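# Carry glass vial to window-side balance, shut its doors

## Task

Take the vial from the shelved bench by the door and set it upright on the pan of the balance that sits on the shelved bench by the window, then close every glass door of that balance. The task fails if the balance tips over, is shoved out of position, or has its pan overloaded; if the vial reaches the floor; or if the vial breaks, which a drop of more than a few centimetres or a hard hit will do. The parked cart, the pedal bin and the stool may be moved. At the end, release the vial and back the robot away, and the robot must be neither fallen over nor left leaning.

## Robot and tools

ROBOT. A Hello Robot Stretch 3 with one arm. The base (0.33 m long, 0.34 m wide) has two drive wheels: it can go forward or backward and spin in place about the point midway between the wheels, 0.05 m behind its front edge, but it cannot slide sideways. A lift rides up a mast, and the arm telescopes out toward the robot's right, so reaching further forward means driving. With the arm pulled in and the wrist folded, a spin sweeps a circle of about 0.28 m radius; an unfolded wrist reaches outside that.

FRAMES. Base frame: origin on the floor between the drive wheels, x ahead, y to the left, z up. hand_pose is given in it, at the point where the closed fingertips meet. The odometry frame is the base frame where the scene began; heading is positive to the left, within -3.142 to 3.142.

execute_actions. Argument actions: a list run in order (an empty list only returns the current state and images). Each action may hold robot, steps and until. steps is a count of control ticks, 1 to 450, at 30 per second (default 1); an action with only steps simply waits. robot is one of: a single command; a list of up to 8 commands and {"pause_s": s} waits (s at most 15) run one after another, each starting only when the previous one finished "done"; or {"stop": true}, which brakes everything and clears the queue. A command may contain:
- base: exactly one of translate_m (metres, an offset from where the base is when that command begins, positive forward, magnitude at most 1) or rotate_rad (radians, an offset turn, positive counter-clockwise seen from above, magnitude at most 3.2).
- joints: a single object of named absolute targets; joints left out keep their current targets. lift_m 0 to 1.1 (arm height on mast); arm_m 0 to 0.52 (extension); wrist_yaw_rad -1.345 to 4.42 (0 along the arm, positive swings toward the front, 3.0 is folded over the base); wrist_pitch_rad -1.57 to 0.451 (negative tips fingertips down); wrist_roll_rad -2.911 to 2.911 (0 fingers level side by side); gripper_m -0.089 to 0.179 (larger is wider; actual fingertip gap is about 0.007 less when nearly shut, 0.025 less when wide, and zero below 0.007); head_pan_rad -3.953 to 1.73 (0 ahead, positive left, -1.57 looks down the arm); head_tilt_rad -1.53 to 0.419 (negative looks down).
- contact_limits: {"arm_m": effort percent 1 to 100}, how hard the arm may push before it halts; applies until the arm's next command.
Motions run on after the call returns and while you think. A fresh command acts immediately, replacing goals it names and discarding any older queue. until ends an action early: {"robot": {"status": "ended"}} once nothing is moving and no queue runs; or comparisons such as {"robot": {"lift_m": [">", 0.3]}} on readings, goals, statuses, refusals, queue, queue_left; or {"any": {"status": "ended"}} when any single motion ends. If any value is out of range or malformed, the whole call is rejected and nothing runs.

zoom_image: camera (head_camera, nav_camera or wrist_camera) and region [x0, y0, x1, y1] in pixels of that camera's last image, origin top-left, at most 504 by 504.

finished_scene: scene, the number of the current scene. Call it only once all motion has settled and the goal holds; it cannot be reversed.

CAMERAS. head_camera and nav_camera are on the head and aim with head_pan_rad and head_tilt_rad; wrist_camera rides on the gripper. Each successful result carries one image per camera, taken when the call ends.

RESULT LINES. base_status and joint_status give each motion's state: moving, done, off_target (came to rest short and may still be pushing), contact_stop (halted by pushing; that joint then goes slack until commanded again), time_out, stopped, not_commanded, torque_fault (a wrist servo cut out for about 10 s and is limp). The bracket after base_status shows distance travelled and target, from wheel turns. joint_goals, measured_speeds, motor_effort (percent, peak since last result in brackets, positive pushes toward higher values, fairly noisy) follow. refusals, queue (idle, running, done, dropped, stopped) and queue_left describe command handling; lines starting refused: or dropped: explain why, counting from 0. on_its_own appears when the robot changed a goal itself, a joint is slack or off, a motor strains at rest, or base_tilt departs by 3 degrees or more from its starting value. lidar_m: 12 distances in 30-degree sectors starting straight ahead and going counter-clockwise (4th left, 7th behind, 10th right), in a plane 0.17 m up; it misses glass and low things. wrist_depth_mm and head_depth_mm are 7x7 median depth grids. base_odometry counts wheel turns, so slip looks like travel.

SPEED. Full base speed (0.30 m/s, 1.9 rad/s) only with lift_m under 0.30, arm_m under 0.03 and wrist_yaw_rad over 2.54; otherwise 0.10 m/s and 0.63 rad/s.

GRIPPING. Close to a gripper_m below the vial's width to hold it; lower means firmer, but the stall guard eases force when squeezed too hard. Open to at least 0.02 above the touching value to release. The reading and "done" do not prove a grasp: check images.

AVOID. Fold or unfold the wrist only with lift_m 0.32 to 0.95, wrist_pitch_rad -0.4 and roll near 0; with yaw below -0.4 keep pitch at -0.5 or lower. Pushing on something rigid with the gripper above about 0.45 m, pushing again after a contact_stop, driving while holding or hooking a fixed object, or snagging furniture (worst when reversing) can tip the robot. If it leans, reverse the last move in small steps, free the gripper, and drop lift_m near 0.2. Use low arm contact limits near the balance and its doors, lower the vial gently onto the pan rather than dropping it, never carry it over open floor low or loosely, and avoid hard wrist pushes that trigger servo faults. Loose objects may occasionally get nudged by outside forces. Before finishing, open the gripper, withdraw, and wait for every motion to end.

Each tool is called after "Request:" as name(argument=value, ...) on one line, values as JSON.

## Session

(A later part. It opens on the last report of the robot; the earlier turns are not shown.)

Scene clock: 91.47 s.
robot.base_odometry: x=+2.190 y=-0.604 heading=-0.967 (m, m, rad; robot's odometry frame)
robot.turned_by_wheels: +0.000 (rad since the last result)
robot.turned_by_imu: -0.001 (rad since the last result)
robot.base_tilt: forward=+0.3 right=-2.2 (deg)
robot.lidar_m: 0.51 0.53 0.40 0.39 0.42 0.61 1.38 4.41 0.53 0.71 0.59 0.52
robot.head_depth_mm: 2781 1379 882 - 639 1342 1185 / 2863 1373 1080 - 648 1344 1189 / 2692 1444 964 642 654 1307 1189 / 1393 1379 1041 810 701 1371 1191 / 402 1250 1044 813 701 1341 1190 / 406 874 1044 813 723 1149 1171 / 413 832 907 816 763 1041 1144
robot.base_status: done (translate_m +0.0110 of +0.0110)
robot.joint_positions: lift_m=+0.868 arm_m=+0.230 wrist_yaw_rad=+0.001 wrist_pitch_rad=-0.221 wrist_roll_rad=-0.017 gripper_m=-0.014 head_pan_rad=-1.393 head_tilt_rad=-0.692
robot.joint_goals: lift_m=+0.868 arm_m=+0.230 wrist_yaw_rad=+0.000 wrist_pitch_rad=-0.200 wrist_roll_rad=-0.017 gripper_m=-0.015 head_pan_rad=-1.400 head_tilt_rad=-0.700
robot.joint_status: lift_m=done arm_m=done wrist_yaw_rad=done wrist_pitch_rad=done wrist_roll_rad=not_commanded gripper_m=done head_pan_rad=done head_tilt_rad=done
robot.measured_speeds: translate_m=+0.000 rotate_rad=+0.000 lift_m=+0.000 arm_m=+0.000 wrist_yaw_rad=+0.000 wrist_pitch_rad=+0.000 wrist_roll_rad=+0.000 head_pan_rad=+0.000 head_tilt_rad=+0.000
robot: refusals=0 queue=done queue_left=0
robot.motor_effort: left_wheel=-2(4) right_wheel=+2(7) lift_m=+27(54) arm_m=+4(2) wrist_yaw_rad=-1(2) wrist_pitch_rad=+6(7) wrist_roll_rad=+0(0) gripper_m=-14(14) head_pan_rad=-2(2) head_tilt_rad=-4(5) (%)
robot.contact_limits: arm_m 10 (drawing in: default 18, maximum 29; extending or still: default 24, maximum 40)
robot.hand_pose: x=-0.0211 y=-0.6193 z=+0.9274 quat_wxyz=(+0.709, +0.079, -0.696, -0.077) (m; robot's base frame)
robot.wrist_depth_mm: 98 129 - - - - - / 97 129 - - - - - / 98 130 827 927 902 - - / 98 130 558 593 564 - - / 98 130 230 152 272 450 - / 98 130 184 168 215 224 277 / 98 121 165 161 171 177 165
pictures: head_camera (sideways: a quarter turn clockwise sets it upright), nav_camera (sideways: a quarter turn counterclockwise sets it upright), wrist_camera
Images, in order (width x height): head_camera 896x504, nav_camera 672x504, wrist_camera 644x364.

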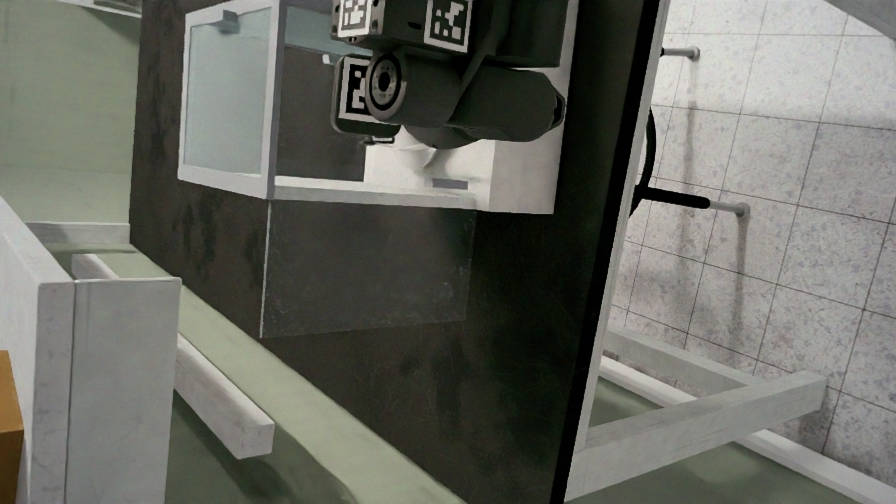

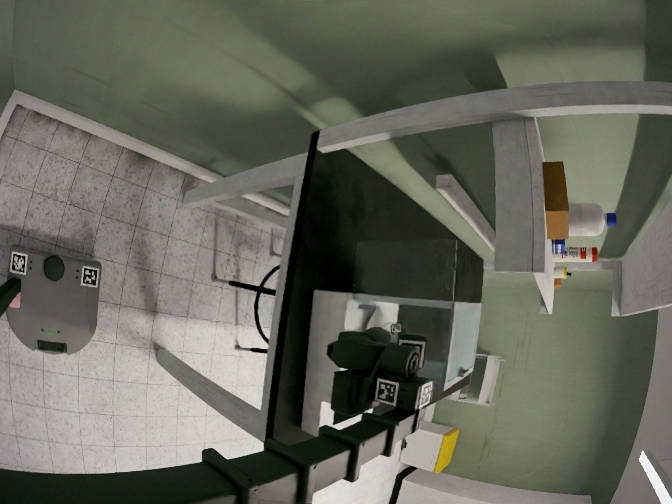

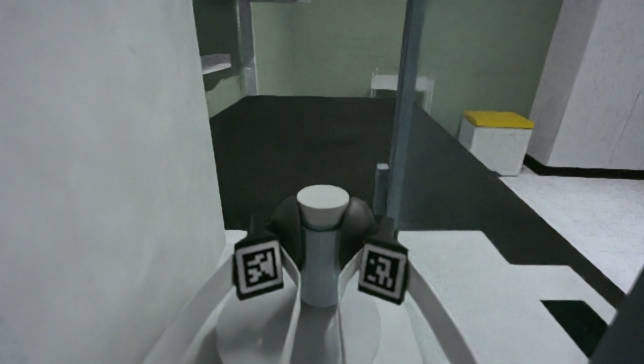

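Request:
execute_actions(actions=[{"robot":[{"base":{"translate_m":0.004},"joints":{"lift_m":0.863}},{"joints":{"gripper_m":0.052}},{"joints":{"arm_m":0.06},"contact_limits":{"arm_m":10}},{"base":{"translate_m":0.095},"joints":{"wrist_pitch_rad":0,"wrist_yaw_rad":-0.15,"lift_m":0.82,"head_pan_rad":-1.6}}],"steps":450,"until":{"robot":{"status":"ended"}}}])

Scene clock: 98.93 s.
robot.base_odometry: x=+2.246 y=-0.685 heading=-0.967 (m, m, rad; robot's odometry frame)
robot.turned_by_wheels: +0.000 (rad since the last result)
robot.turned_by_imu: -0.002 (rad since the last result)
robot.base_tilt: forward=+0.2 right=-2.2 (deg)
robot.lidar_m: 0.41 0.44 0.40 0.39 0.41 0.60 1.48 3.94 0.58 0.71 0.54 0.42
robot.head_depth_mm: 2770 1534 964 642 661 - - / 2796 1454 967 662 666 - - / 2875 1453 967 661 - - 1146 / 2828 1377 1001 812 692 1362 1170 / 388 1248 1042 813 684 1374 1196 / 389 1243 1042 812 684 1266 1122 / 387 830 1034 814 687 856 1107
robot.base_status: done (translate_m +0.0950 of +0.0950)
robot.joint_positions: lift_m=+0.820 arm_m=+0.060 wrist_yaw_rad=-0.148 wrist_pitch_rad=-0.023 wrist_roll_rad=-0.017 gripper_m=+0.052 head_pan_rad=-1.593 head_tilt_rad=-0.692
robot.joint_goals: lift_m=+0.820 arm_m=+0.060 wrist_yaw_rad=-0.150 wrist_pitch_rad=+0.000 wrist_roll_rad=-0.017 gripper_m=+0.052 head_pan_rad=-1.600 head_tilt_rad=-0.700
robot.joint_status: lift_m=done arm_m=done wrist_yaw_rad=done wrist_pitch_rad=done wrist_roll_rad=not_commanded gripper_m=done head_pan_rad=done head_tilt_rad=done
robot.measured_speeds: translate_m=+0.000 rotate_rad=+0.000 lift_m=+0.000 arm_m=+0.000 wrist_yaw_rad=+0.000 wrist_pitch_rad=+0.000 wrist_roll_rad=+0.000 head_pan_rad=+0.000 head_tilt_rad=+0.000
robot: refusals=0 queue=done queue_left=0
robot.motor_effort: left_wheel=-2(4) right_wheel=+2(6) lift_m=+27(27) arm_m=-4(5) wrist_yaw_rad=-2(2) wrist_pitch_rad=+7(7) wrist_roll_rad=+0(0) gripper_m=+1(79) head_pan_rad=-2(15) head_tilt_rad=-4(5) (%)
robot.contact_limits: arm_m 10 (drawing in: default 18, maximum 29; extending or still: default 24, maximum 40)
robot.hand_pose: x=-0.0590 y=-0.4582 z=+0.9290 quat_wxyz=(+0.711, -0.043, -0.699, -0.061) (m; robot's base frame)
robot.wrist_depth_mm: 535 759 834 - - - - / 548 834 - - - - - / 465 714 - - - - - / 535 749 925 425 - - - / 521 550 607 289 325 427 - / 392 389 379 231 237 252 301 / 310 306 310 230 244 264 277
pictures: head_camera (sideways: a quarter turn clockwise sets it upright), nav_camera (sideways: a quarter turn counterclockwise sets it upright), wrist_camera
Images, in order (width x height): head_camera 896x504, nav_camera 672x504, wrist_camera 644x364.

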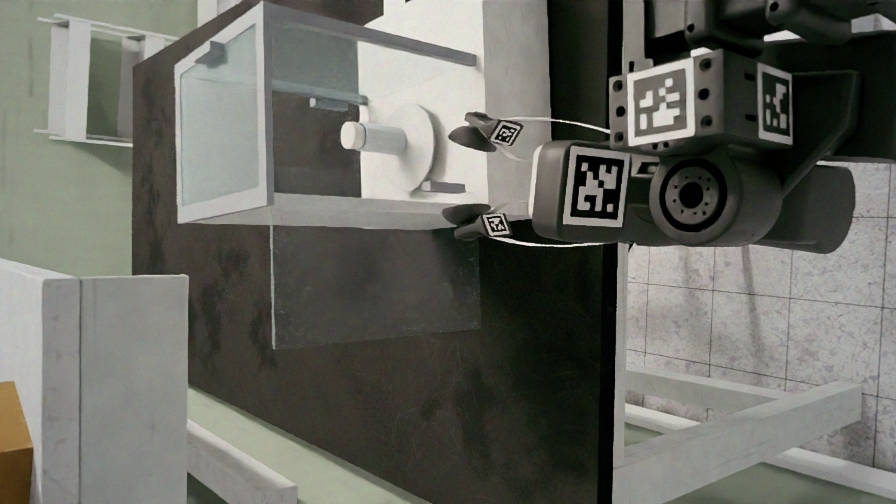

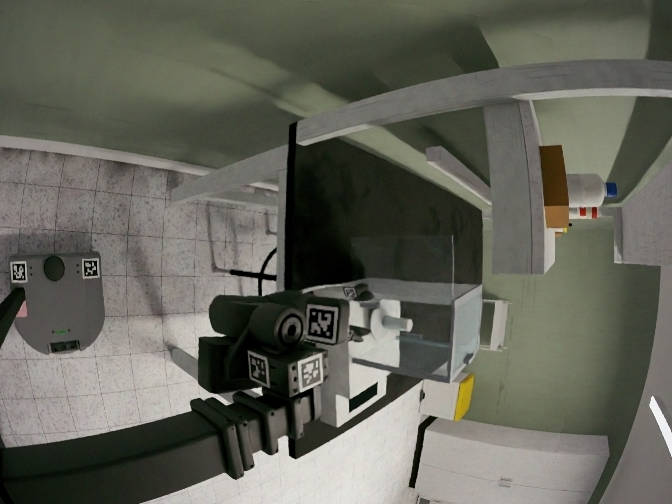

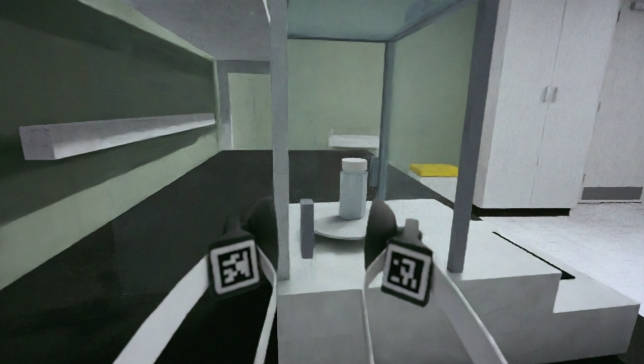

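Request:
execute_actions(actions=[{"robot":[{"joints":{"arm_m":0.096},"contact_limits":{"arm_m":8}},{"base":{"translate_m":-0.07}},{"base":{"translate_m":-0.055},"joints":{"arm_m":0.099}}],"steps":450,"until":{"robot":{"status":"ended"}}}])

Scene clock: 104.73 s.
robot.base_odometry: x=+2.176 y=-0.583 heading=-0.967 (m, m, rad; robot's odometry frame)
robot.turned_by_wheels: +0.000 (rad since the last result)
robot.turned_by_imu: -0.001 (rad since the last result)
robot.base_tilt: forward=+0.3 right=-2.1 (deg)
robot.lidar_m: 0.54 0.53 0.41 0.40 0.42 0.61 1.35 4.41 0.52 0.72 0.61 0.55
robot.head_depth_mm: 2802 3125 1130 769 678 - 1167 / 2774 1444 1041 706 671 - 1124 / 2852 1449 757 664 - - 1170 / 2881 1449 1003 663 663 1371 1185 / 2818 1453 757 644 664 1341 1191 / 1743 1453 1003 812 684 1369 1189 / 1193 1345 1042 817 686 1286 1131
robot.base_status: done (translate_m -0.0550 of -0.0550)
robot.joint_positions: lift_m=+0.820 arm_m=+0.098 wrist_yaw_rad=-0.142 wrist_pitch_rad=-0.023 wrist_roll_rad=-0.017 gripper_m=+0.052 head_pan_rad=-1.593 head_tilt_rad=-0.692
robot.joint_goals: lift_m=+0.820 arm_m=+0.099 wrist_yaw_rad=-0.150 wrist_pitch_rad=+0.000 wrist_roll_rad=-0.017 gripper_m=+0.052 head_pan_rad=-1.600 head_tilt_rad=-0.700
robot.joint_status: lift_m=done arm_m=done wrist_yaw_rad=done wrist_pitch_rad=done wrist_roll_rad=not_commanded gripper_m=done head_pan_rad=done head_tilt_rad=done
robot.measured_speeds: translate_m=+0.000 rotate_rad=+0.000 lift_m=+0.000 arm_m=+0.000 wrist_yaw_rad=+0.000 wrist_pitch_rad=+0.000 wrist_roll_rad=+0.000 head_pan_rad=+0.000 head_tilt_rad=+0.000
robot: refusals=0 queue=done queue_left=0
robot.motor_effort: left_wheel=-1(7) right_wheel=-1(7) lift_m=+27(27) arm_m=+4(6) wrist_yaw_rad=-7(7) wrist_pitch_rad=+7(7) wrist_roll_rad=+0(0) gripper_m=-1(2) head_pan_rad=-2(2) head_tilt_rad=-5(4) (%)
robot.hand_pose: x=-0.0577 y=-0.4964 z=+0.9291 quat_wxyz=(+0.711, -0.041, -0.700, -0.059) (m; robot's base frame)
robot.wrist_depth_mm: 172 264 - - - - - / 171 265 - - - - - / 177 262 - - - - - / 175 262 816 758 - - - / 187 259 275 299 614 - - / 354 216 209 216 213 - - / 282 177 184 191 199 234 -
pictures: head_camera (sideways: a quarter turn clockwise sets it upright), nav_camera (sideways: a quarter turn counterclockwise sets it upright), wrist_camera
Images, in order (width x height): head_camera 896x504, nav_camera 672x504, wrist_camera 644x364.

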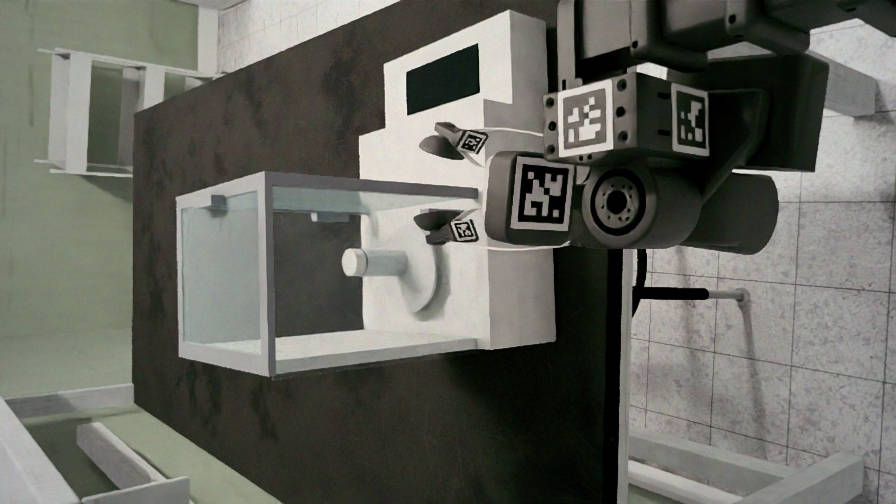

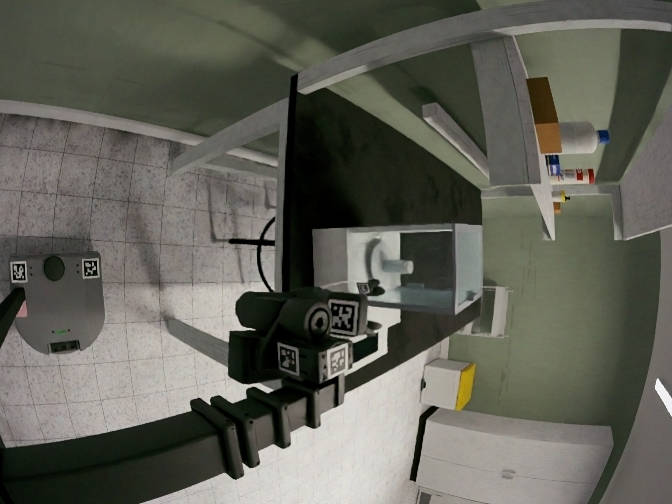

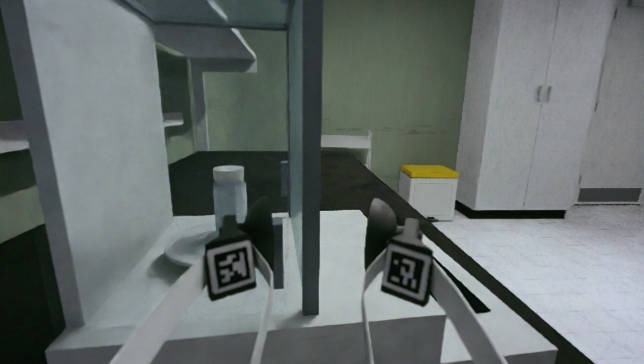

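Request:
execute_actions(actions=[{"robot":[{"base":{"translate_m":-0.016}},{"joints":{"arm_m":0}},{"joints":{"wrist_yaw_rad":1.5}}],"steps":450,"until":{"robot":{"status":"ended"}}}])

Request:
zoom_image(camera="head_camera", region=[160,160,520,420])

Scene clock: 110.17 s.
robot.base_odometry: x=+2.166 y=-0.569 heading=-0.967 (m, m, rad; robot's odometry frame)
robot.turned_by_wheels: +0.000 (rad since the last result)
robot.turned_by_imu: -0.001 (rad since the last result)
robot.base_tilt: forward=+0.2 right=-2.1 (deg)
robot.lidar_m: 0.55 0.53 0.41 0.40 0.42 0.61 1.34 4.33 0.51 0.72 0.61 0.56
robot.head_depth_mm: 2834 3113 2430 810 665 785 - / 2775 1538 1043 708 665 1398 - / 2823 1454 1002 642 666 1418 - / 2862 1453 965 662 666 1363 1216 / 2836 1456 965 664 660 1375 1234 / 1959 1460 932 789 686 1372 - / 1293 1377 1048 815 686 1286 1103
robot.base_status: done (translate_m -0.0160 of -0.0160)
robot.joint_positions: lift_m=+0.820 arm_m=+0.003 wrist_yaw_rad=+1.497 wrist_pitch_rad=-0.023 wrist_roll_rad=-0.017 gripper_m=+0.052 head_pan_rad=-1.593 head_tilt_rad=-0.692
robot.joint_goals: lift_m=+0.820 arm_m=+0.000 wrist_yaw_rad=+1.500 wrist_pitch_rad=+0.000 wrist_roll_rad=-0.017 gripper_m=+0.052 head_pan_rad=-1.600 head_tilt_rad=-0.700
robot.joint_status: lift_m=done arm_m=done wrist_yaw_rad=done wrist_pitch_rad=done wrist_roll_rad=not_commanded gripper_m=done head_pan_rad=done head_tilt_rad=done
robot.measured_speeds: translate_m=+0.000 rotate_rad=+0.000 lift_m=+0.000 arm_m=+0.000 wrist_yaw_rad=+0.000 wrist_pitch_rad=+0.000 wrist_roll_rad=+0.000 head_pan_rad=+0.000 head_tilt_rad=+0.000
robot: refusals=0 queue=done queue_left=0
robot.motor_effort: left_wheel=-2(5) right_wheel=+2(5) lift_m=+27(27) arm_m=-4(6) wrist_yaw_rad=+2(12) wrist_pitch_rad=+7(7) wrist_roll_rad=+0(0) gripper_m=+0(2) head_pan_rad=-3(3) head_tilt_rad=-4(5) (%)
robot.hand_pose: x=+0.2336 y=-0.1666 z=+0.9292 quat_wxyz=(+0.528, +0.483, -0.508, +0.479) (m; robot's base frame)
robot.wrist_depth_mm: 420 415 419 418 411 414 333 / 438 428 433 437 435 433 351 / 450 451 454 448 447 440 372 / 475 474 460 463 462 465 455 / 489 495 485 493 482 485 479 / 516 507 518 514 510 497 403 / 541 530 534 528 529 532 331
pictures: head_camera (sideways: a quarter turn clockwise sets it upright), nav_camera (sideways: a quarter turn counterclockwise sets it upright), wrist_camera
Images, in order (width x height): head_camera 896x504, nav_camera 672x504, wrist_camera 644x364.

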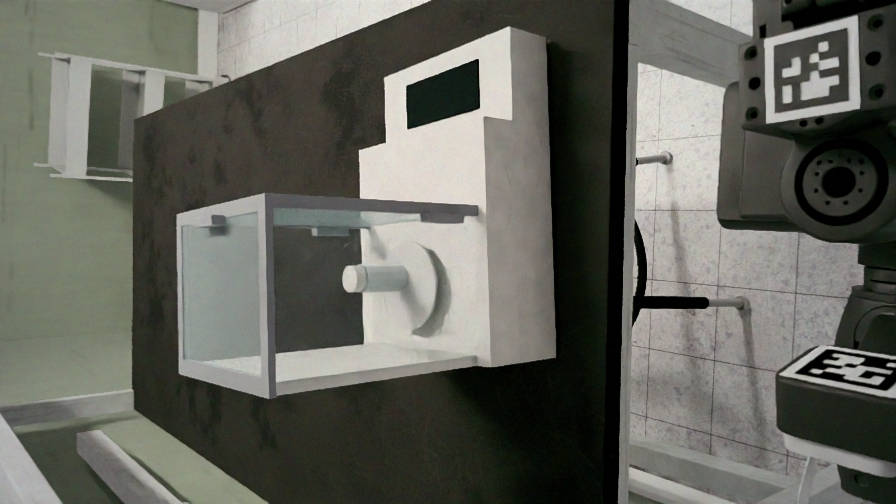

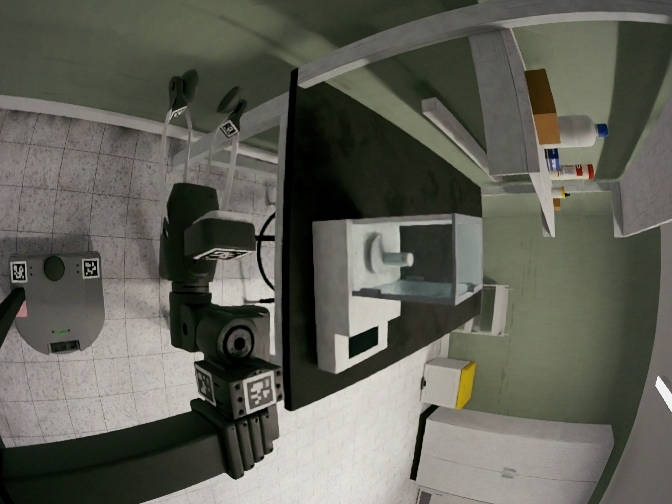

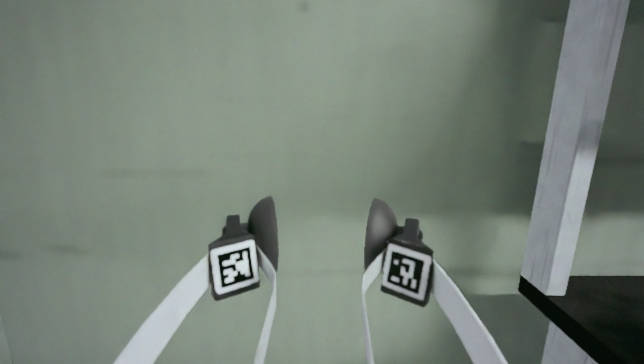

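Region (160, 160, 520, 420) of head_camera's 896x504 image, scaled by 1.400, with more detail than that image has.

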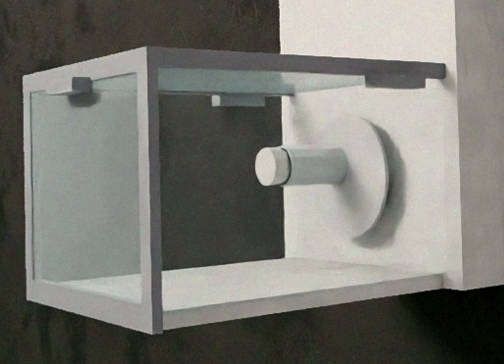

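Request:
finished_scene(scene=2)

The scene is finished: the task was done.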